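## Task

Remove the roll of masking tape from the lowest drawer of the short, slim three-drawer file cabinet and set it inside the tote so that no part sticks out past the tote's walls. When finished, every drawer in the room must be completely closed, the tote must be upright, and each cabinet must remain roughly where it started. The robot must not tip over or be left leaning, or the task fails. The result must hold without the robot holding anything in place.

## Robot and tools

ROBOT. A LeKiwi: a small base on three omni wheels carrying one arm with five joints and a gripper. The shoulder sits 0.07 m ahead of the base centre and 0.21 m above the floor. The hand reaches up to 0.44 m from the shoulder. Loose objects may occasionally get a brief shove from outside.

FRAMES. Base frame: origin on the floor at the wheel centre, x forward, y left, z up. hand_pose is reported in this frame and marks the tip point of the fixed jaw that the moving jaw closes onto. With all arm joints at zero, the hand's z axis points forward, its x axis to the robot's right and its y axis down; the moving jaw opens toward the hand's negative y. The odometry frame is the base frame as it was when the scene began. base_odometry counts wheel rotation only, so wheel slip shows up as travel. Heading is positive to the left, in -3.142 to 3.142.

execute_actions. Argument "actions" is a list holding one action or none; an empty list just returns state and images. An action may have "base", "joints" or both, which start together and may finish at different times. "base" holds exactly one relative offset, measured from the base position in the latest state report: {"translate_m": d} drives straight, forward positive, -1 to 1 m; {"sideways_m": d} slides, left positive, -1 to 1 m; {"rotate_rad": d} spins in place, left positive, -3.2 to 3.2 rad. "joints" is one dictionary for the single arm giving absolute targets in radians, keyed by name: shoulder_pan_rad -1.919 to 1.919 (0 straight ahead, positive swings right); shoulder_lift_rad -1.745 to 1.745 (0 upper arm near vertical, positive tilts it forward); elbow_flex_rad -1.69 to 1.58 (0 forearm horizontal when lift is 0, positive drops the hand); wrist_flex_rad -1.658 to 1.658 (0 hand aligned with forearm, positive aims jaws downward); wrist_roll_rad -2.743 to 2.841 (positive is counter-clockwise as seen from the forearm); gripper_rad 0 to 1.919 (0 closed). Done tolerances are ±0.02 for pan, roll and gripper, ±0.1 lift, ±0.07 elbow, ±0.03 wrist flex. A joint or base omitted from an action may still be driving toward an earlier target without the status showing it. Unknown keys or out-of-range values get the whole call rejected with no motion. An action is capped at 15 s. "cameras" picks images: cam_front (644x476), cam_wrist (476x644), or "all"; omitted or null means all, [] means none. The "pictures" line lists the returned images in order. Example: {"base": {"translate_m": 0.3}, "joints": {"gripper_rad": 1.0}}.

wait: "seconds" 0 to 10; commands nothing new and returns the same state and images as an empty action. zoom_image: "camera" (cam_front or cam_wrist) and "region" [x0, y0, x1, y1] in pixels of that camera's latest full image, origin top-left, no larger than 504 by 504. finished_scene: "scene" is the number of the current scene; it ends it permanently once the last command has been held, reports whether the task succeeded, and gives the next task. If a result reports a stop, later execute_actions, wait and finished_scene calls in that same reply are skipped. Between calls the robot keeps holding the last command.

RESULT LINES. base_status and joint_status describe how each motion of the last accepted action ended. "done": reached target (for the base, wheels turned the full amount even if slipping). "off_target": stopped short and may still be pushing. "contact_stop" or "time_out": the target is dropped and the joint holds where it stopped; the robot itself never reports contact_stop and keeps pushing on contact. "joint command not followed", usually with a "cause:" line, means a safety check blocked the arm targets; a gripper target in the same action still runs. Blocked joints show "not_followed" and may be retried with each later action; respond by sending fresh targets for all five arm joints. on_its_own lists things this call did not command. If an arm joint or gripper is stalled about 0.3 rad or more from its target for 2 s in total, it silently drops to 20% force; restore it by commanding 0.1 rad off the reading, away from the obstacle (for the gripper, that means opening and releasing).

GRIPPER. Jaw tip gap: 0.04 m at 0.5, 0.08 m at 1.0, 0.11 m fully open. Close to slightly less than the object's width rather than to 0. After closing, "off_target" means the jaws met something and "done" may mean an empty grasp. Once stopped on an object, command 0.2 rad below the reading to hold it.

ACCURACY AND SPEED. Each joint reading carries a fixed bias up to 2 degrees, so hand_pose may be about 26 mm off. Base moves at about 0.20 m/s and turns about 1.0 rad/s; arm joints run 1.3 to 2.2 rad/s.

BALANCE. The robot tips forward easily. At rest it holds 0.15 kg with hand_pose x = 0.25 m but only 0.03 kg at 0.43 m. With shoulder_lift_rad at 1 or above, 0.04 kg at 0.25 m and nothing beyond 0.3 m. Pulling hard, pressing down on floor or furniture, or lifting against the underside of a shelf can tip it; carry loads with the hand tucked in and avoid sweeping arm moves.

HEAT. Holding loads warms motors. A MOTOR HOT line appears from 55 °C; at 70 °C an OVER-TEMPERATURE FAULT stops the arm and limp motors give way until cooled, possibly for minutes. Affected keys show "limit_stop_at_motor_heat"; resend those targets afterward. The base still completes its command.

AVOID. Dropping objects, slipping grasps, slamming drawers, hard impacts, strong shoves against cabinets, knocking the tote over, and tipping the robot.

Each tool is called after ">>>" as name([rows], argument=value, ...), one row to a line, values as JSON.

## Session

>>> execute_actions([
  {"base":{"rotate_rad":1.6}},
])

>>> execute_actions([
  {"base":{"rotate_rad":1.6}},
])

>>> execute_actions([
  {"base":{"rotate_rad":1.6}},
])

>>> execute_actions([
  {"base":{"rotate_rad":1.48}},
])

Scene clock: 2.57 s.
base_odometry: x=+0.000 y=+0.000 heading=+1.596 (m, m, rad; odometry frame)
base_status: done
joint_positions: shoulder_pan_rad=+0.125 shoulder_lift_rad=-1.499 elbow_flex_rad=-0.208 wrist_flex_rad=+1.437 wrist_roll_rad=-1.492 gripper_rad=+1.920
joint_status: not commanded
hand_pose: x=+0.1190 y=+0.0012 z=+0.4202 quat_wxyz=(+0.794, +0.029, +0.605, -0.062) (m; base frame)
pictures: cam_front, cam_wrist
Images, in order (width x height): cam_front 644x476, cam_wrist 476x644.

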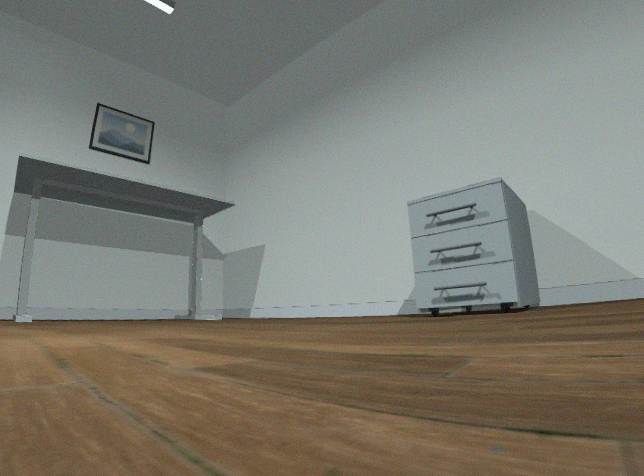

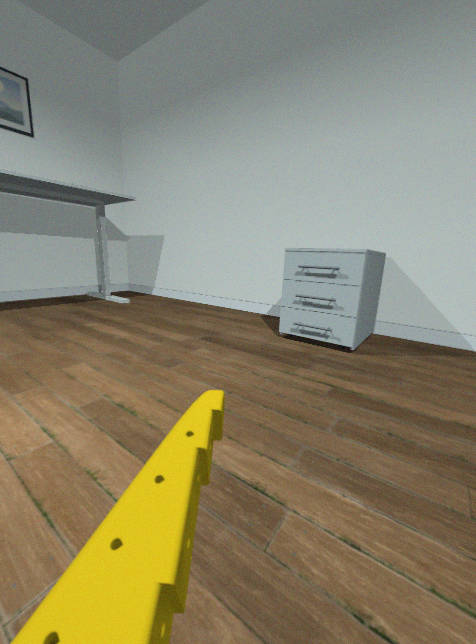

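Scene clock: 5.13 s.
base_odometry: x=+0.000 y=+0.000 heading=-3.091 (m, m, rad; odometry frame)
base_status: done
joint_positions: shoulder_pan_rad=+0.125 shoulder_lift_rad=-1.499 elbow_flex_rad=-0.208 wrist_flex_rad=+1.437 wrist_roll_rad=-1.492 gripper_rad=+1.920
joint_status: not commanded
hand_pose: x=+0.1190 y=+0.0012 z=+0.4202 quat_wxyz=(+0.794, +0.029, +0.605, -0.062) (m; base frame)
pictures: cam_front, cam_wrist
Images, in order (width x height): cam_front 644x476, cam_wrist 476x644.

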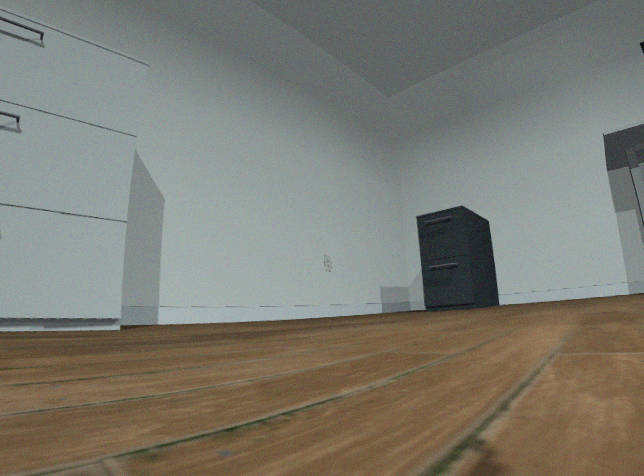

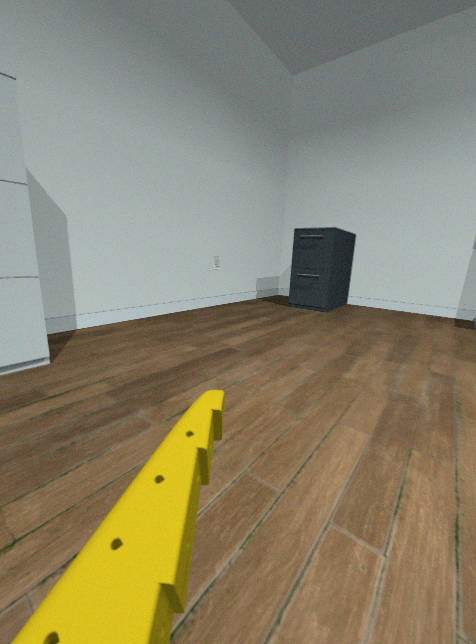

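Scene clock: 7.70 s.
base_odometry: x=+0.000 y=+0.000 heading=-1.494 (m, m, rad; odometry frame)
base_status: done
joint_positions: shoulder_pan_rad=+0.125 shoulder_lift_rad=-1.499 elbow_flex_rad=-0.208 wrist_flex_rad=+1.437 wrist_roll_rad=-1.492 gripper_rad=+1.920
joint_status: not commanded
hand_pose: x=+0.1190 y=+0.0012 z=+0.4202 quat_wxyz=(+0.794, +0.029, +0.605, -0.062) (m; base frame)
pictures: cam_front, cam_wrist
Images, in order (width x height): cam_front 644x476, cam_wrist 476x644.

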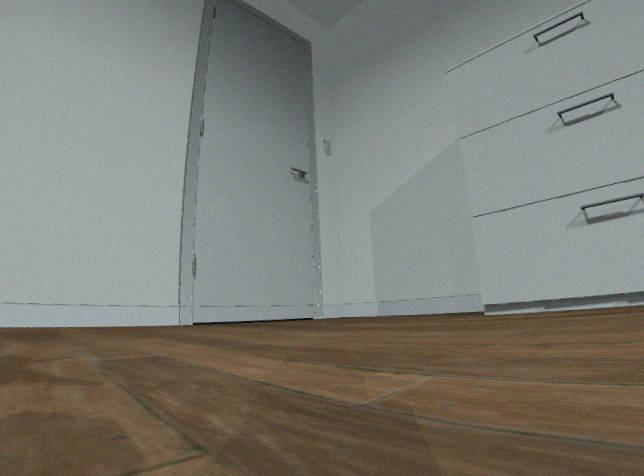

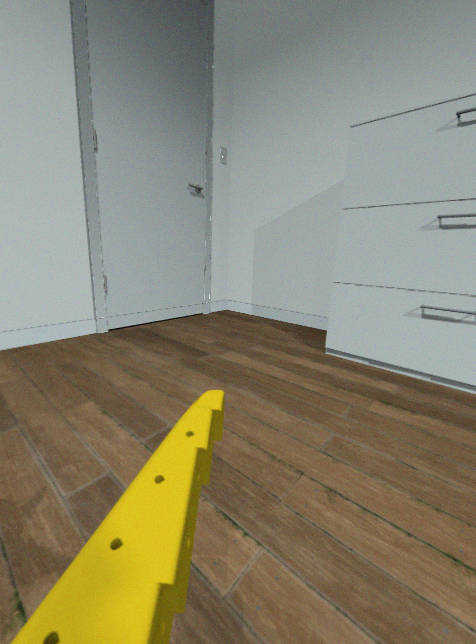

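Scene clock: 10.13 s.
base_odometry: x=+0.000 y=+0.000 heading=-0.018 (m, m, rad; odometry frame)
base_status: done
joint_positions: shoulder_pan_rad=+0.125 shoulder_lift_rad=-1.499 elbow_flex_rad=-0.208 wrist_flex_rad=+1.437 wrist_roll_rad=-1.492 gripper_rad=+1.920
joint_status: not commanded
hand_pose: x=+0.1190 y=+0.0012 z=+0.4202 quat_wxyz=(+0.794, +0.029, +0.605, -0.062) (m; base frame)
pictures: cam_front, cam_wrist
Images, in order (width x height): cam_front 644x476, cam_wrist 476x644.

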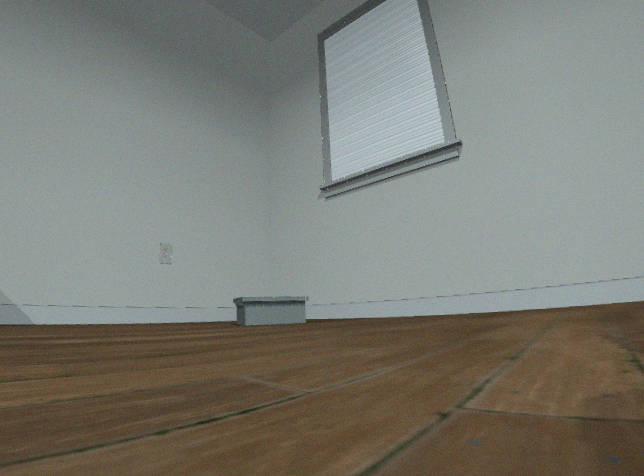

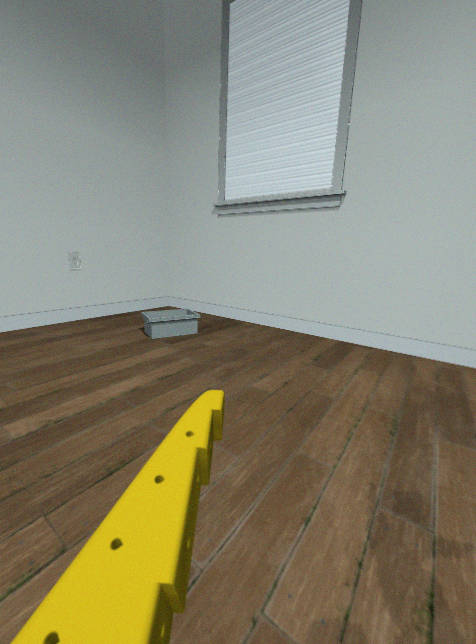

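>>> execute_actions([
  {"base":{"rotate_rad":1.6}},
], cameras=[])

>>> execute_actions([
  {"base":{"sideways_m":0.6}},
])

Scene clock: 17.17 s.
base_odometry: x=+0.000 y=+0.000 heading=+1.578 (m, m, rad; odometry frame)
base_status: done
joint_positions: shoulder_pan_rad=+0.125 shoulder_lift_rad=-1.499 elbow_flex_rad=-0.208 wrist_flex_rad=+1.437 wrist_roll_rad=-1.492 gripper_rad=+1.920
joint_status: not commanded
hand_pose: x=+0.1190 y=+0.0012 z=+0.4202 quat_wxyz=(+0.794, +0.029, +0.605, -0.062) (m; base frame)
pictures: none
No camera images: the call's "cameras" was empty. Leave "cameras" out to get every camera's image.

Scene clock: 21.13 s.
base_odometry: x=-0.599 y=-0.003 heading=+1.576 (m, m, rad; odometry frame)
base_status: done
joint_positions: shoulder_pan_rad=+0.125 shoulder_lift_rad=-1.499 elbow_flex_rad=-0.208 wrist_flex_rad=+1.437 wrist_roll_rad=-1.492 gripper_rad=+1.920
joint_status: not commanded
hand_pose: x=+0.1190 y=+0.0012 z=+0.4202 quat_wxyz=(+0.794, +0.029, +0.605, -0.062) (m; base frame)
pictures: cam_front, cam_wrist
Images, in order (width x height): cam_front 644x476, cam_wrist 476x644.

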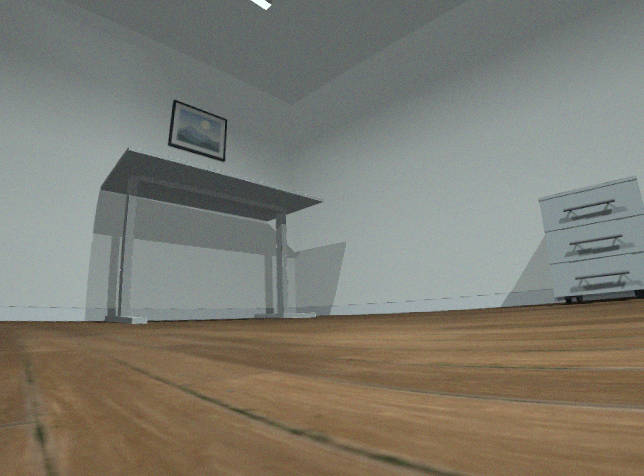

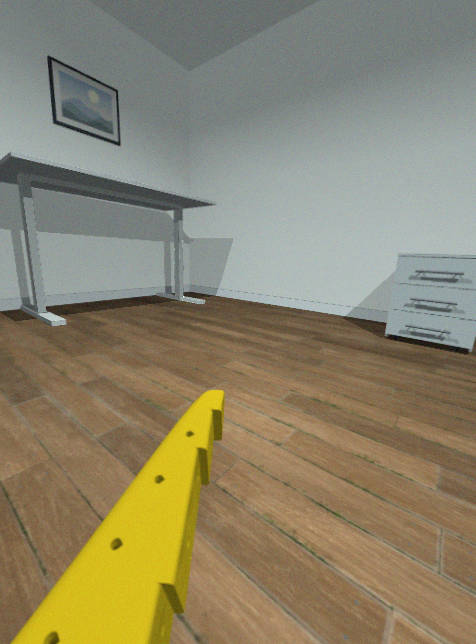

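>>> execute_actions([
  {"base":{"rotate_rad":-0.65}},
], cameras=[])

>>> execute_actions([
  {"base":{"translate_m":0.8},"joints":{"shoulder_pan_rad":0,"shoulder_lift_rad":0.45,"elbow_flex_rad":1.25,"wrist_flex_rad":-1.3,"wrist_roll_rad":0,"gripper_rad":0.7}},
])

Scene clock: 26.00 s.
base_odometry: x=-0.599 y=-0.003 heading=+0.930 (m, m, rad; odometry frame)
base_status: done
joint_positions: shoulder_pan_rad=+0.125 shoulder_lift_rad=-1.499 elbow_flex_rad=-0.208 wrist_flex_rad=+1.437 wrist_roll_rad=-1.492 gripper_rad=+1.920
joint_status: not commanded
hand_pose: x=+0.1190 y=+0.0012 z=+0.4202 quat_wxyz=(+0.794, +0.029, +0.605, -0.062) (m; base frame)
pictures: none
No camera images: the call's "cameras" was empty. Leave "cameras" out to get every camera's image.

Scene clock: 30.97 s.
base_odometry: x=-0.121 y=+0.638 heading=+0.930 (m, m, rad; odometry frame)
base_status: done
joint_positions: shoulder_pan_rad=+0.010 shoulder_lift_rad=+0.451 elbow_flex_rad=+1.248 wrist_flex_rad=-1.286 wrist_roll_rad=-0.006 gripper_rad=+0.710
joint_status: all done
hand_pose: x=+0.3035 y=-0.0024 z=+0.0920 quat_wxyz=(+0.395, -0.572, +0.611, -0.378) (m; base frame)
pictures: cam_front, cam_wrist
Images, in order (width x height): cam_front 644x476, cam_wrist 476x644.

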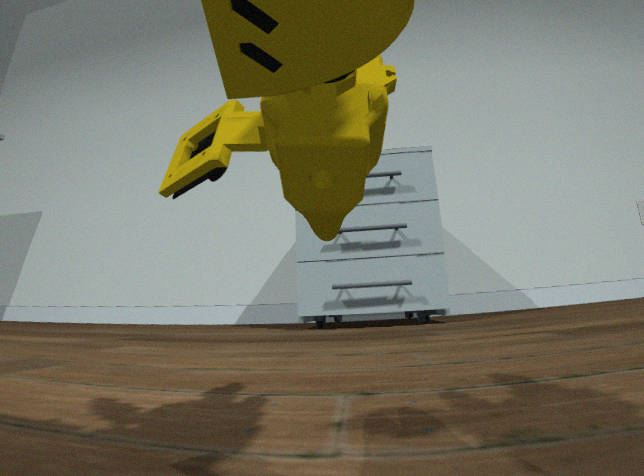

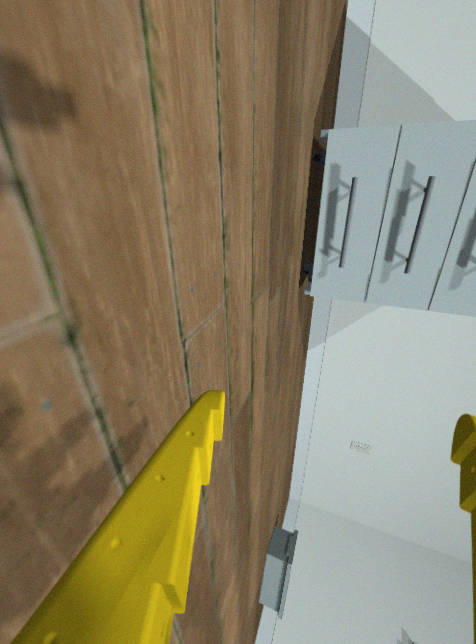

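>>> execute_actions([
  {"base":{"sideways_m":-0.13}},
], cameras=[])

>>> execute_actions([
  {"base":{"translate_m":0.4}},
])

Scene clock: 34.83 s.
base_odometry: x=-0.018 y=+0.561 heading=+0.932 (m, m, rad; odometry frame)
base_status: done
joint_positions: shoulder_pan_rad=+0.010 shoulder_lift_rad=+0.451 elbow_flex_rad=+1.248 wrist_flex_rad=-1.286 wrist_roll_rad=-0.006 gripper_rad=+0.710
joint_status: not commanded
hand_pose: x=+0.3035 y=-0.0024 z=+0.0920 quat_wxyz=(+0.395, -0.572, +0.611, -0.378) (m; base frame)
pictures: none
No camera images: the call's "cameras" was empty. Leave "cameras" out to get every camera's image.

Scene clock: 37.80 s.
base_odometry: x=+0.221 y=+0.881 heading=+0.932 (m, m, rad; odometry frame)
base_status: done
joint_positions: shoulder_pan_rad=+0.010 shoulder_lift_rad=+0.451 elbow_flex_rad=+1.248 wrist_flex_rad=-1.286 wrist_roll_rad=-0.006 gripper_rad=+0.710
joint_status: not commanded
hand_pose: x=+0.3035 y=-0.0024 z=+0.0920 quat_wxyz=(+0.395, -0.572, +0.611, -0.378) (m; base frame)
pictures: cam_front, cam_wrist
Images, in order (width x height): cam_front 644x476, cam_wrist 476x644.

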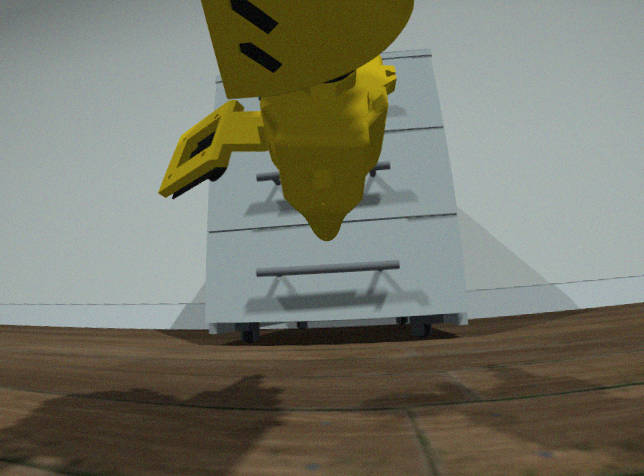

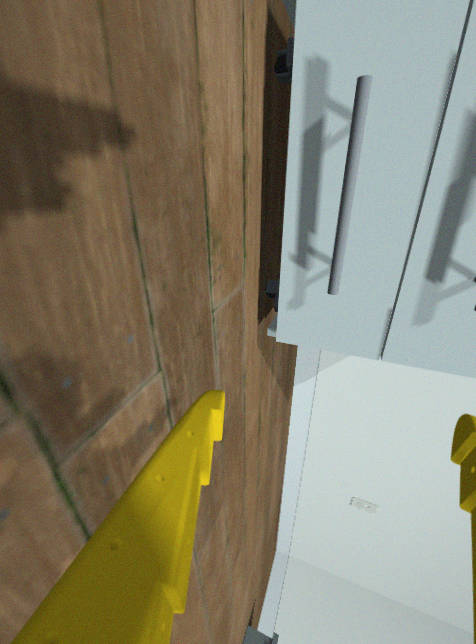

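>>> execute_actions([
  {"base":{"rotate_rad":-0.07}},
], cameras=[])

>>> execute_actions([
  {"base":{"translate_m":0.2}},
])

Scene clock: 40.90 s.
base_odometry: x=+0.221 y=+0.881 heading=+0.865 (m, m, rad; odometry frame)
base_status: done
joint_positions: shoulder_pan_rad=+0.010 shoulder_lift_rad=+0.451 elbow_flex_rad=+1.248 wrist_flex_rad=-1.286 wrist_roll_rad=-0.006 gripper_rad=+0.710
joint_status: not commanded
hand_pose: x=+0.3035 y=-0.0024 z=+0.0920 quat_wxyz=(+0.395, -0.572, +0.611, -0.378) (m; base frame)
pictures: none
No camera images: the call's "cameras" was empty. Leave "cameras" out to get every camera's image.

Scene clock: 42.87 s.
base_odometry: x=+0.350 y=+1.033 heading=+0.865 (m, m, rad; odometry frame)
base_status: done
joint_positions: shoulder_pan_rad=+0.010 shoulder_lift_rad=+0.451 elbow_flex_rad=+1.248 wrist_flex_rad=-1.286 wrist_roll_rad=-0.006 gripper_rad=+0.710
joint_status: not commanded
hand_pose: x=+0.3035 y=-0.0024 z=+0.0920 quat_wxyz=(+0.395, -0.572, +0.611, -0.378) (m; base frame)
pictures: cam_front, cam_wrist
Images, in order (width x height): cam_front 644x476, cam_wrist 476x644.

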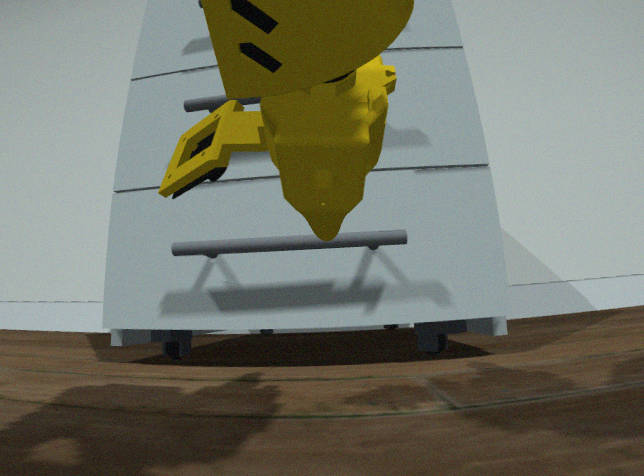

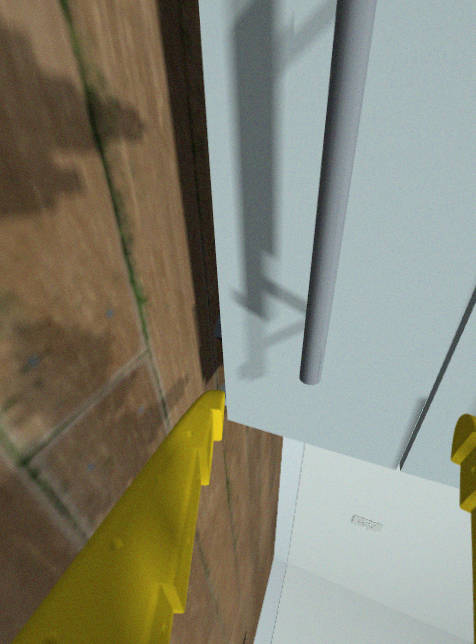

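>>> execute_actions([
  {"base":{"sideways_m":0.035}},
], cameras=[])

>>> execute_actions([
  {"base":{"translate_m":0.06}},
])

Scene clock: 46.47 s.
base_odometry: x=+0.324 y=+1.055 heading=+0.864 (m, m, rad; odometry frame)
base_status: done
joint_positions: shoulder_pan_rad=+0.010 shoulder_lift_rad=+0.451 elbow_flex_rad=+1.248 wrist_flex_rad=-1.286 wrist_roll_rad=-0.006 gripper_rad=+0.710
joint_status: not commanded
hand_pose: x=+0.3035 y=-0.0024 z=+0.0920 quat_wxyz=(+0.395, -0.572, +0.611, -0.378) (m; base frame)
pictures: none
No camera images: the call's "cameras" was empty. Leave "cameras" out to get every camera's image.

Scene clock: 47.67 s.
base_odometry: x=+0.363 y=+1.101 heading=+0.863 (m, m, rad; odometry frame)
base_status: done
joint_positions: shoulder_pan_rad=+0.010 shoulder_lift_rad=+0.451 elbow_flex_rad=+1.248 wrist_flex_rad=-1.286 wrist_roll_rad=-0.006 gripper_rad=+0.710
joint_status: not commanded
hand_pose: x=+0.3035 y=-0.0024 z=+0.0920 quat_wxyz=(+0.395, -0.572, +0.611, -0.378) (m; base frame)
pictures: cam_front, cam_wrist
Images, in order (width x height): cam_front 644x476, cam_wrist 476x644.

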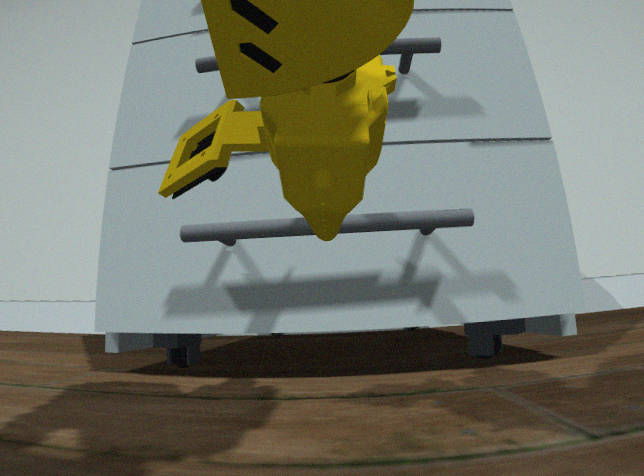

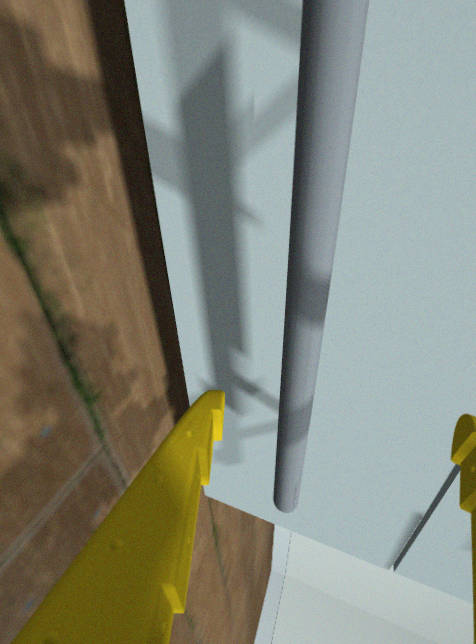

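>>> execute_actions([
  {"base":{"translate_m":0.055}},
])

>>> execute_actions([
  {"joints":{"gripper_rad":0.05}},
], cameras=[])

>>> execute_actions([
  {"base":{"translate_m":-0.28}},
])

Scene clock: 51.20 s.
base_odometry: x=+0.398 y=+1.142 heading=+0.864 (m, m, rad; odometry frame)
base_status: done
joint_positions: shoulder_pan_rad=+0.004 shoulder_lift_rad=+0.452 elbow_flex_rad=+1.265 wrist_flex_rad=-1.297 wrist_roll_rad=-0.004 gripper_rad=+0.710
joint_status: not commanded
hand_pose: x=+0.3007 y=-0.0010 z=+0.0910 quat_wxyz=(+0.394, -0.576, +0.610, -0.375) (m; base frame)
pictures: cam_front, cam_wrist
Images, in order (width x height): cam_front 644x476, cam_wrist 476x644.

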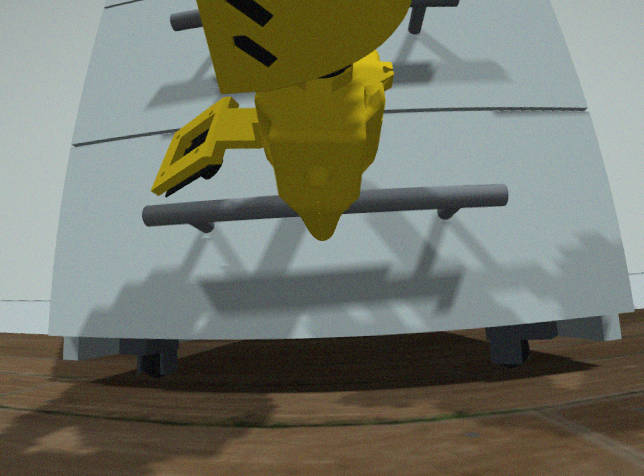

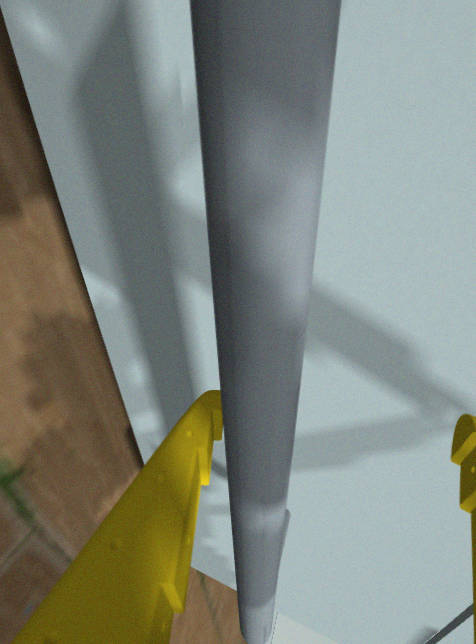

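Scene clock: 52.17 s.
base_odometry: x=+0.398 y=+1.142 heading=+0.863 (m, m, rad; odometry frame)
base_status: not commanded
joint_positions: shoulder_pan_rad=+0.004 shoulder_lift_rad=+0.452 elbow_flex_rad=+1.249 wrist_flex_rad=-1.300 wrist_roll_rad=-0.004 gripper_rad=+0.068
joint_status: all done
hand_pose: x=+0.3040 y=-0.0010 z=+0.0935 quat_wxyz=(+0.400, -0.573, +0.606, -0.381) (m; base frame)
pictures: none
No camera images: the call's "cameras" was empty. Leave "cameras" out to get every camera's image.

Scene clock: 54.53 s.
base_odometry: x=+0.216 y=+0.930 heading=+0.865 (m, m, rad; odometry frame)
base_status: done
joint_positions: shoulder_pan_rad=-0.003 shoulder_lift_rad=+0.452 elbow_flex_rad=+1.237 wrist_flex_rad=-1.300 wrist_roll_rad=-0.003 gripper_rad=+0.072
joint_status: not commanded
hand_pose: x=+0.3065 y=+0.0008 z=+0.0951 quat_wxyz=(+0.404, -0.573, +0.601, -0.383) (m; base frame)
pictures: cam_front, cam_wrist
Images, in order (width x height): cam_front 644x476, cam_wrist 476x644.

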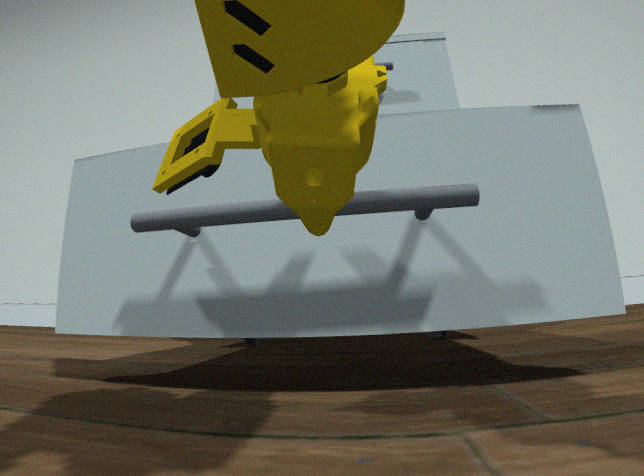

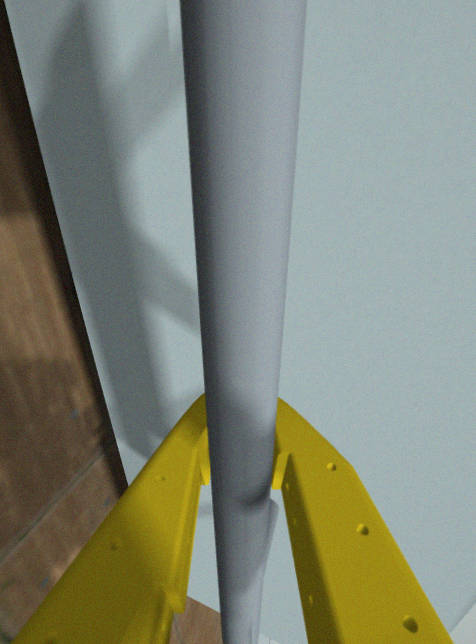

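>>> execute_actions([
  {"joints":{"gripper_rad":0.8}},
], cameras=[])

>>> execute_actions([
  {"base":{"translate_m":-0.08}},
], cameras=[])

>>> execute_actions([
  {"base":{"rotate_rad":0.1},"joints":{"shoulder_lift_rad":-0.16,"elbow_flex_rad":-0.4,"wrist_flex_rad":1.4,"wrist_roll_rad":-1.57,"gripper_rad":1.2}},
], cameras=[])

>>> execute_actions([
  {"base":{"translate_m":0.18}},
])

Scene clock: 58.53 s.
base_odometry: x=+0.216 y=+0.930 heading=+0.865 (m, m, rad; odometry frame)
base_status: not commanded
joint_positions: shoulder_pan_rad=-0.003 shoulder_lift_rad=+0.452 elbow_flex_rad=+1.246 wrist_flex_rad=-1.300 wrist_roll_rad=-0.003 gripper_rad=+0.788
joint_status: all done
hand_pose: x=+0.3047 y=+0.0008 z=+0.0939 quat_wxyz=(+0.402, -0.575, +0.603, -0.380) (m; base frame)
pictures: none
No camera images: the call's "cameras" was empty. Leave "cameras" out to get every camera's image.

Scene clock: 59.87 s.
base_odometry: x=+0.165 y=+0.869 heading=+0.865 (m, m, rad; odometry frame)
base_status: done
joint_positions: shoulder_pan_rad=-0.003 shoulder_lift_rad=+0.452 elbow_flex_rad=+1.248 wrist_flex_rad=-1.300 wrist_roll_rad=-0.003 gripper_rad=+0.790
joint_status: not commanded
hand_pose: x=+0.3043 y=+0.0008 z=+0.0937 quat_wxyz=(+0.401, -0.575, +0.603, -0.380) (m; base frame)
pictures: none
No camera images: the call's "cameras" was empty. Leave "cameras" out to get every camera's image.

Scene clock: 62.27 s.
base_odometry: x=+0.165 y=+0.869 heading=+0.961 (m, m, rad; odometry frame)
base_status: done
joint_positions: shoulder_pan_rad=-0.003 shoulder_lift_rad=-0.123 elbow_flex_rad=-0.368 wrist_flex_rad=+1.399 wrist_roll_rad=-1.564 gripper_rad=+1.190
joint_status: all done
hand_pose: x=+0.3267 y=+0.0086 z=+0.2658 quat_wxyz=(+0.325, +0.018, +0.945, +0.007) (m; base frame)
pictures: none
No camera images: the call's "cameras" was empty. Leave "cameras" out to get every camera's image.

Scene clock: 64.13 s.
base_odometry: x=+0.268 y=+1.016 heading=+0.961 (m, m, rad; odometry frame)
base_status: done
joint_positions: shoulder_pan_rad=-0.003 shoulder_lift_rad=-0.123 elbow_flex_rad=-0.368 wrist_flex_rad=+1.399 wrist_roll_rad=-1.564 gripper_rad=+1.190
joint_status: not commanded
hand_pose: x=+0.3267 y=+0.0086 z=+0.2658 quat_wxyz=(+0.325, +0.018, +0.945, +0.007) (m; base frame)
pictures: cam_front, cam_wrist
Images, in order (width x height): cam_front 644x476, cam_wrist 476x644.

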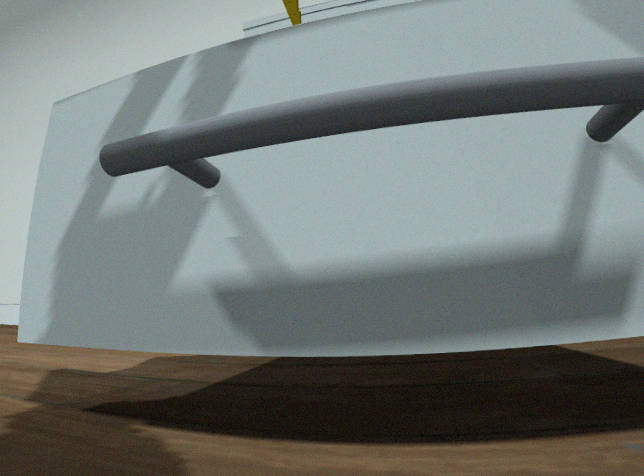

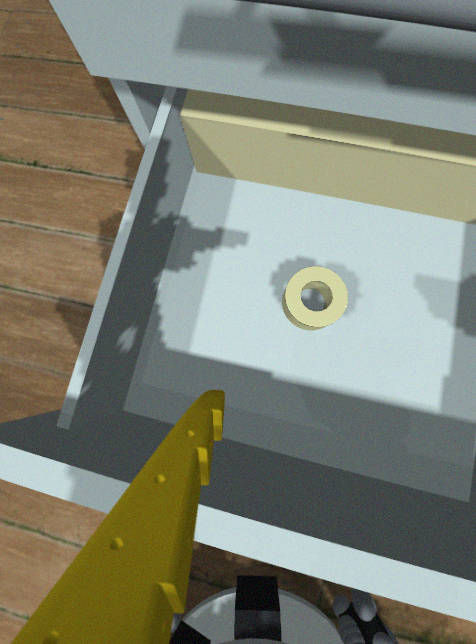

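>>> execute_actions([
  {"base":{"rotate_rad":-0.2}},
], cameras=[])

>>> execute_actions([
  {"joints":{"shoulder_lift_rad":0.65,"elbow_flex_rad":-0.7,"wrist_flex_rad":1.25}},
])

Scene clock: 67.03 s.
base_odometry: x=+0.268 y=+1.016 heading=+0.765 (m, m, rad; odometry frame)
base_status: done
joint_positions: shoulder_pan_rad=-0.003 shoulder_lift_rad=-0.123 elbow_flex_rad=-0.368 wrist_flex_rad=+1.399 wrist_roll_rad=-1.564 gripper_rad=+1.190
joint_status: not commanded
hand_pose: x=+0.3267 y=+0.0086 z=+0.2658 quat_wxyz=(+0.325, +0.018, +0.945, +0.007) (m; base frame)
pictures: none
No camera images: the call's "cameras" was empty. Leave "cameras" out to get every camera's image.

Scene clock: 68.07 s.
base_odometry: x=+0.268 y=+1.016 heading=+0.765 (m, m, rad; odometry frame)
base_status: not commanded
joint_positions: shoulder_pan_rad=-0.003 shoulder_lift_rad=+0.667 elbow_flex_rad=-0.667 wrist_flex_rad=+1.259 wrist_roll_rad=-1.564 gripper_rad=+1.190
joint_status: all done
hand_pose: x=+0.3732 y=+0.0088 z=+0.1325 quat_wxyz=(+0.155, +0.019, +0.988, +0.004) (m; base frame)
pictures: cam_front, cam_wrist
Images, in order (width x height): cam_front 644x476, cam_wrist 476x644.

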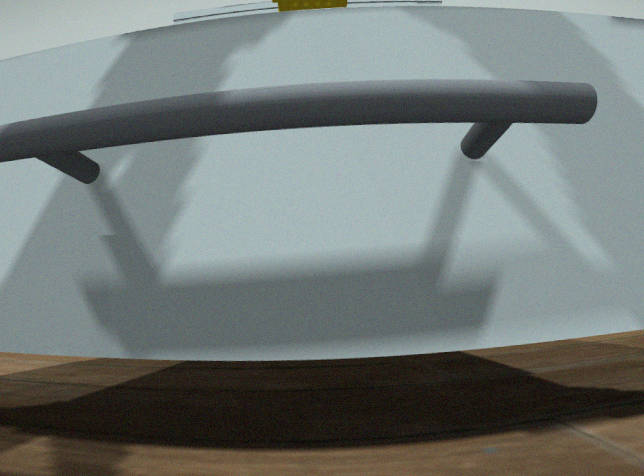

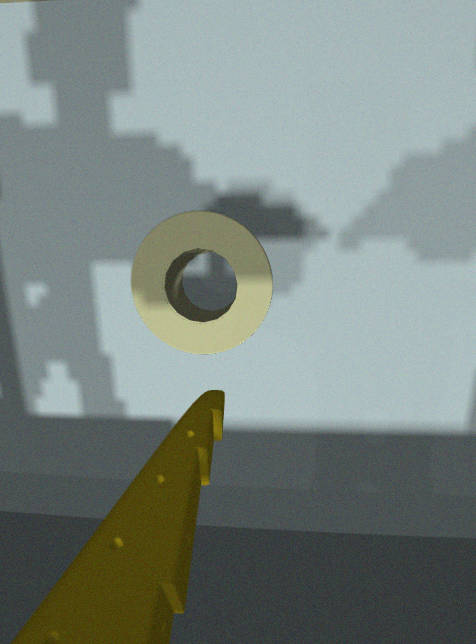

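>>> execute_actions([
  {"base":{"translate_m":0.03},"joints":{"shoulder_pan_rad":-0.11}},
], cameras=[])

>>> execute_actions([
  {"joints":{"shoulder_lift_rad":0.85,"elbow_flex_rad":-0.7,"wrist_flex_rad":1.08}},
], cameras=["cam_wrist"])

Scene clock: 71.23 s.
base_odometry: x=+0.289 y=+1.037 heading=+0.765 (m, m, rad; odometry frame)
base_status: done
joint_positions: shoulder_pan_rad=-0.099 shoulder_lift_rad=+0.667 elbow_flex_rad=-0.667 wrist_flex_rad=+1.259 wrist_roll_rad=-1.564 gripper_rad=+1.190
joint_status: all done
hand_pose: x=+0.3710 y=+0.0378 z=+0.1325 quat_wxyz=(+0.155, -0.028, +0.987, +0.011) (m; base frame)
pictures: none
No camera images: the call's "cameras" was empty. Leave "cameras" out to get every camera's image.

Scene clock: 72.07 s.
base_odometry: x=+0.289 y=+1.037 heading=+0.765 (m, m, rad; odometry frame)
base_status: not commanded
joint_positions: shoulder_pan_rad=-0.099 shoulder_lift_rad=+0.863 elbow_flex_rad=-0.670 wrist_flex_rad=+1.089 wrist_roll_rad=-1.564 gripper_rad=+1.190
joint_status: all done
hand_pose: x=+0.3780 y=+0.0385 z=+0.0861 quat_wxyz=(+0.143, -0.028, +0.989, +0.010) (m; base frame)
pictures: cam_wrist
Images, in order (width x height): cam_wrist 476x644.

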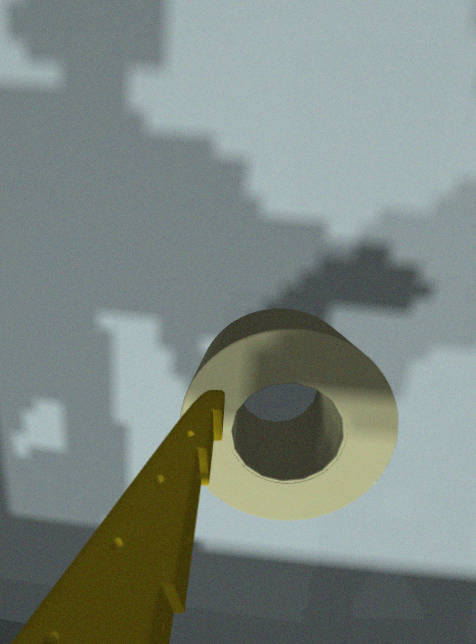

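Need ~1.5 cm more left.

>>> execute_actions([
  {"joints":{"shoulder_pan_rad":-0.17}},
], cameras=[])

>>> execute_actions([
  {"joints":{"shoulder_lift_rad":0.95,"elbow_flex_rad":-0.7,"wrist_flex_rad":1.08}},
], cameras=["cam_wrist"])

>>> execute_actions([
  {"joints":{"gripper_rad":0.45}},
], cameras=["cam_wrist"])

Scene clock: 75.40 s.
base_odometry: x=+0.289 y=+1.037 heading=+0.765 (m, m, rad; odometry frame)
base_status: not commanded
joint_positions: shoulder_pan_rad=-0.160 shoulder_lift_rad=+0.868 elbow_flex_rad=-0.670 wrist_flex_rad=+1.087 wrist_roll_rad=-1.564 gripper_rad=+1.190
joint_status: all done
hand_pose: x=+0.3748 y=+0.0575 z=+0.0849 quat_wxyz=(+0.142, -0.058, +0.988, +0.014) (m; base frame)
pictures: none
No camera images: the call's "cameras" was empty. Leave "cameras" out to get every camera's image.

Scene clock: 76.00 s.
base_odometry: x=+0.289 y=+1.037 heading=+0.765 (m, m, rad; odometry frame)
base_status: not commanded
joint_positions: shoulder_pan_rad=-0.160 shoulder_lift_rad=+0.966 elbow_flex_rad=-0.671 wrist_flex_rad=+1.087 wrist_roll_rad=-1.564 gripper_rad=+1.190
joint_status: all done
hand_pose: x=+0.3617 y=+0.0553 z=+0.0580 quat_wxyz=(+0.094, -0.059, +0.994, +0.010) (m; base frame)
pictures: cam_wrist
Images, in order (width x height): cam_wrist 476x644.

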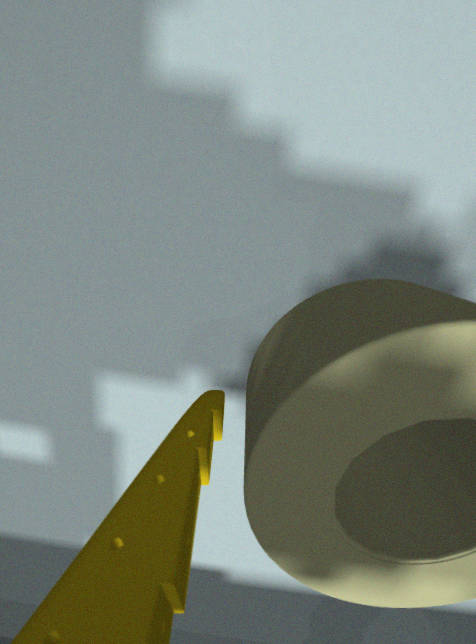

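Scene clock: 76.90 s.
base_odometry: x=+0.289 y=+1.037 heading=+0.765 (m, m, rad; odometry frame)
base_status: not commanded
joint_positions: shoulder_pan_rad=-0.160 shoulder_lift_rad=+0.966 elbow_flex_rad=-0.681 wrist_flex_rad=+1.087 wrist_roll_rad=-1.564 gripper_rad=+0.788
joint_status: gripper_rad off_target (ended at +0.788, target +0.450)
hand_pose: x=+0.3635 y=+0.0556 z=+0.0595 quat_wxyz=(+0.098, -0.059, +0.993, +0.010) (m; base frame)
pictures: cam_wrist
Images, in order (width x height): cam_wrist 476x644.

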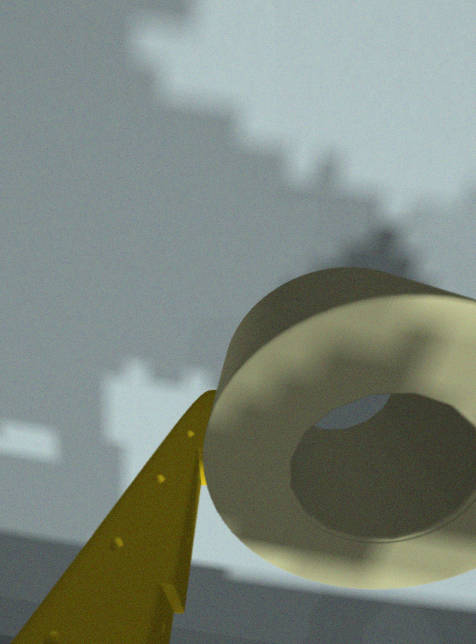

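Gripped. Lift, tuck sideways, square up and push.

>>> execute_actions([
  {"joints":{"gripper_rad":0.58,"shoulder_lift_rad":0.2,"elbow_flex_rad":-0.5,"wrist_flex_rad":1.3}},
], cameras=["cam_wrist"])

>>> execute_actions([
  {"joints":{"shoulder_lift_rad":-1.45,"elbow_flex_rad":0.3,"wrist_flex_rad":1.5}},
], cameras=[])

>>> execute_actions([
  {"base":{"sideways_m":0.05},"joints":{"shoulder_pan_rad":1.7}},
], cameras=[])

>>> execute_actions([
  {"base":{"translate_m":0.25}},
], cameras=[])

>>> execute_actions([
  {"base":{"translate_m":-0.3}},
])

Scene clock: 83.23 s.
base_odometry: x=+0.289 y=+1.037 heading=+0.765 (m, m, rad; odometry frame)
base_status: not commanded
joint_positions: shoulder_pan_rad=-0.160 shoulder_lift_rad=+0.259 elbow_flex_rad=-0.492 wrist_flex_rad=+1.299 wrist_roll_rad=-1.564 gripper_rad=+0.797
joint_status: gripper_rad off_target (ended at +0.797, target +0.580); the others done
hand_pose: x=+0.3561 y=+0.0544 z=+0.2063 quat_wxyz=(+0.249, -0.057, +0.967, +0.025) (m; base frame)
pictures: cam_wrist
Images, in order (width x height): cam_wrist 476x644.

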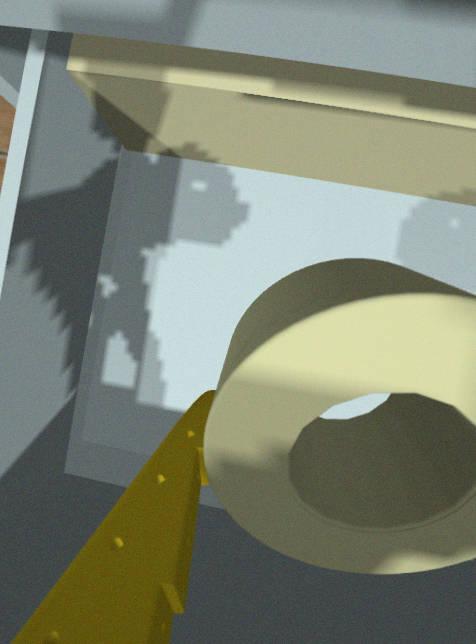

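Scene clock: 84.77 s.
base_odometry: x=+0.289 y=+1.037 heading=+0.765 (m, m, rad; odometry frame)
base_status: not commanded
joint_positions: shoulder_pan_rad=-0.160 shoulder_lift_rad=-1.444 elbow_flex_rad=+0.304 wrist_flex_rad=+1.500 wrist_roll_rad=-1.564 gripper_rad=+0.797
joint_status: all done
hand_pose: x=+0.1884 y=+0.0274 z=+0.3192 quat_wxyz=(+0.566, -0.048, +0.821, +0.057) (m; base frame)
pictures: none
No camera images: the call's "cameras" was empty. Leave "cameras" out to get every camera's image.

Scene clock: 86.80 s.
base_odometry: x=+0.255 y=+1.072 heading=+0.763 (m, m, rad; odometry frame)
base_status: done
joint_positions: shoulder_pan_rad=+1.689 shoulder_lift_rad=-1.445 elbow_flex_rad=+0.304 wrist_flex_rad=+1.500 wrist_roll_rad=-1.564 gripper_rad=+0.797
joint_status: all done
hand_pose: x=+0.0601 y=-0.1241 z=+0.3193 quat_wxyz=(+0.387, +0.626, +0.533, -0.418) (m; base frame)
pictures: none
No camera images: the call's "cameras" was empty. Leave "cameras" out to get every camera's image.

Scene clock: 89.03 s.
base_odometry: x=+0.435 y=+1.245 heading=+0.763 (m, m, rad; odometry frame)
base_status: done
joint_positions: shoulder_pan_rad=+1.689 shoulder_lift_rad=-1.447 elbow_flex_rad=+0.304 wrist_flex_rad=+1.500 wrist_roll_rad=-1.564 gripper_rad=+0.797
joint_status: not commanded
hand_pose: x=+0.0601 y=-0.1239 z=+0.3194 quat_wxyz=(+0.388, +0.625, +0.533, -0.418) (m; base frame)
pictures: none
No camera images: the call's "cameras" was empty. Leave "cameras" out to get every camera's image.

Scene clock: 91.50 s.
base_odometry: x=+0.219 y=+1.038 heading=+0.763 (m, m, rad; odometry frame)
base_status: done
joint_positions: shoulder_pan_rad=+1.689 shoulder_lift_rad=-1.447 elbow_flex_rad=+0.304 wrist_flex_rad=+1.500 wrist_roll_rad=-1.564 gripper_rad=+0.797
joint_status: not commanded
hand_pose: x=+0.0601 y=-0.1239 z=+0.3194 quat_wxyz=(+0.388, +0.625, +0.533, -0.418) (m; base frame)
pictures: cam_front, cam_wrist
Images, in order (width x height): cam_front 644x476, cam_wrist 476x644.

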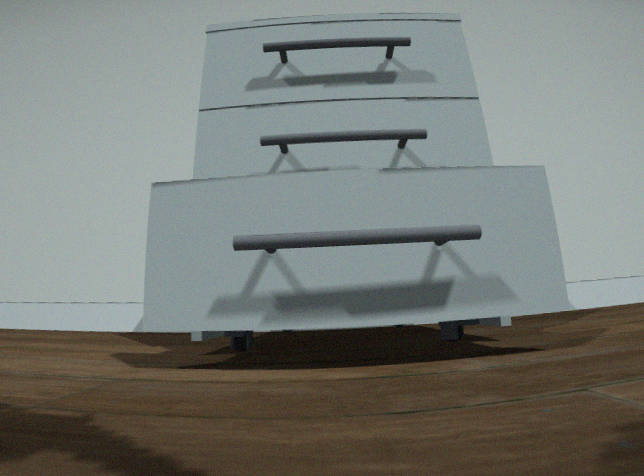

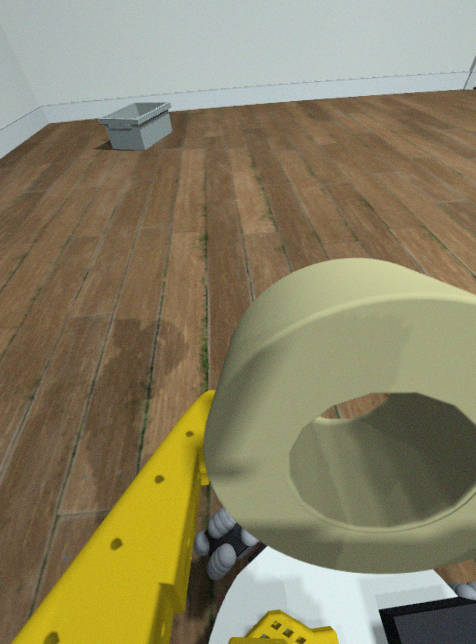

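>>> execute_actions([
  {"base":{"sideways_m":-0.03}},
], cameras=[])

>>> execute_actions([
  {"base":{"translate_m":0.43}},
], cameras=[])

>>> execute_actions([
  {"base":{"translate_m":-0.35}},
])

Scene clock: 94.33 s.
base_odometry: x=+0.239 y=+1.016 heading=+0.765 (m, m, rad; odometry frame)
base_status: done
joint_positions: shoulder_pan_rad=+1.689 shoulder_lift_rad=-1.447 elbow_flex_rad=+0.304 wrist_flex_rad=+1.500 wrist_roll_rad=-1.564 gripper_rad=+0.797
joint_status: not commanded
hand_pose: x=+0.0601 y=-0.1239 z=+0.3194 quat_wxyz=(+0.388, +0.625, +0.533, -0.418) (m; base frame)
pictures: none
No camera images: the call's "cameras" was empty. Leave "cameras" out to get every camera's image.

Scene clock: 97.47 s.
base_odometry: x=+0.548 y=+1.314 heading=+0.765 (m, m, rad; odometry frame)
base_status: done
joint_positions: shoulder_pan_rad=+1.689 shoulder_lift_rad=-1.450 elbow_flex_rad=+0.306 wrist_flex_rad=+1.500 wrist_roll_rad=-1.564 gripper_rad=+0.797
joint_status: not commanded
hand_pose: x=+0.0601 y=-0.1237 z=+0.3194 quat_wxyz=(+0.388, +0.625, +0.532, -0.419) (m; base frame)
pictures: none
No camera images: the call's "cameras" was empty. Leave "cameras" out to get every camera's image.

Scene clock: 100.20 s.
base_odometry: x=+0.296 y=+1.071 heading=+0.765 (m, m, rad; odometry frame)
base_status: done
joint_positions: shoulder_pan_rad=+1.689 shoulder_lift_rad=-1.450 elbow_flex_rad=+0.306 wrist_flex_rad=+1.500 wrist_roll_rad=-1.564 gripper_rad=+0.797
joint_status: not commanded
hand_pose: x=+0.0601 y=-0.1237 z=+0.3194 quat_wxyz=(+0.388, +0.625, +0.532, -0.419) (m; base frame)
pictures: cam_front, cam_wrist
Images, in order (width x height): cam_front 644x476, cam_wrist 476x644.

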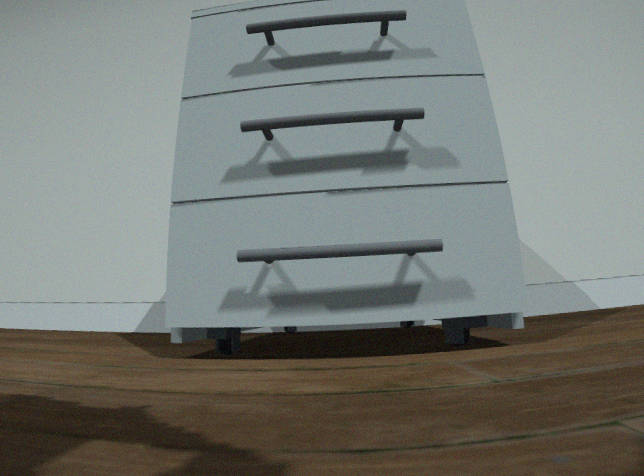

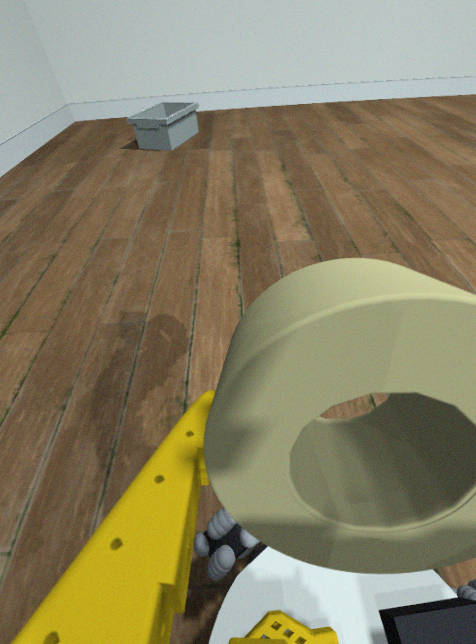

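>>> execute_actions([
  {"base":{"rotate_rad":-1.43},"joints":{"shoulder_pan_rad":0}},
], cameras=[])

>>> execute_actions([
  {"base":{"translate_m":1.0}},
])

Scene clock: 104.57 s.
base_odometry: x=+0.296 y=+1.071 heading=-0.661 (m, m, rad; odometry frame)
base_status: done
joint_positions: shoulder_pan_rad=+0.012 shoulder_lift_rad=-1.450 elbow_flex_rad=+0.306 wrist_flex_rad=+1.500 wrist_roll_rad=-1.564 gripper_rad=+0.797
joint_status: all done
hand_pose: x=+0.1907 y=+0.0062 z=+0.3194 quat_wxyz=(+0.571, +0.022, +0.821, +0.009) (m; base frame)
pictures: none
No camera images: the call's "cameras" was empty. Leave "cameras" out to get every camera's image.

Scene clock: 110.53 s.
base_odometry: x=+1.085 y=+0.458 heading=-0.661 (m, m, rad; odometry frame)
base_status: done
joint_positions: shoulder_pan_rad=+0.012 shoulder_lift_rad=-1.450 elbow_flex_rad=+0.306 wrist_flex_rad=+1.500 wrist_roll_rad=-1.564 gripper_rad=+0.797
joint_status: not commanded
hand_pose: x=+0.1907 y=+0.0062 z=+0.3194 quat_wxyz=(+0.571, +0.022, +0.821, +0.009) (m; base frame)
pictures: cam_front, cam_wrist
Images, in order (width x height): cam_front 644x476, cam_wrist 476x644.

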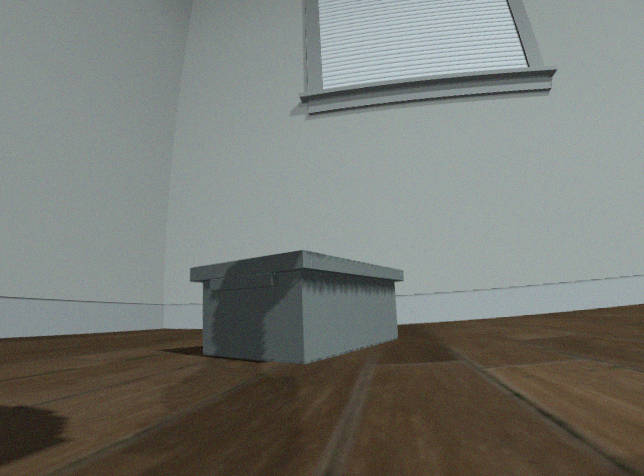

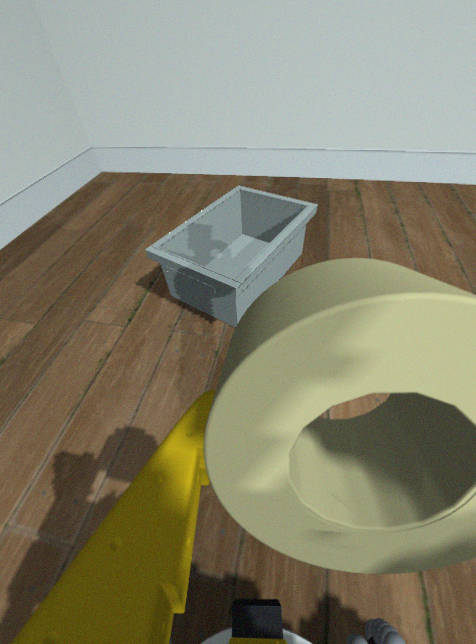

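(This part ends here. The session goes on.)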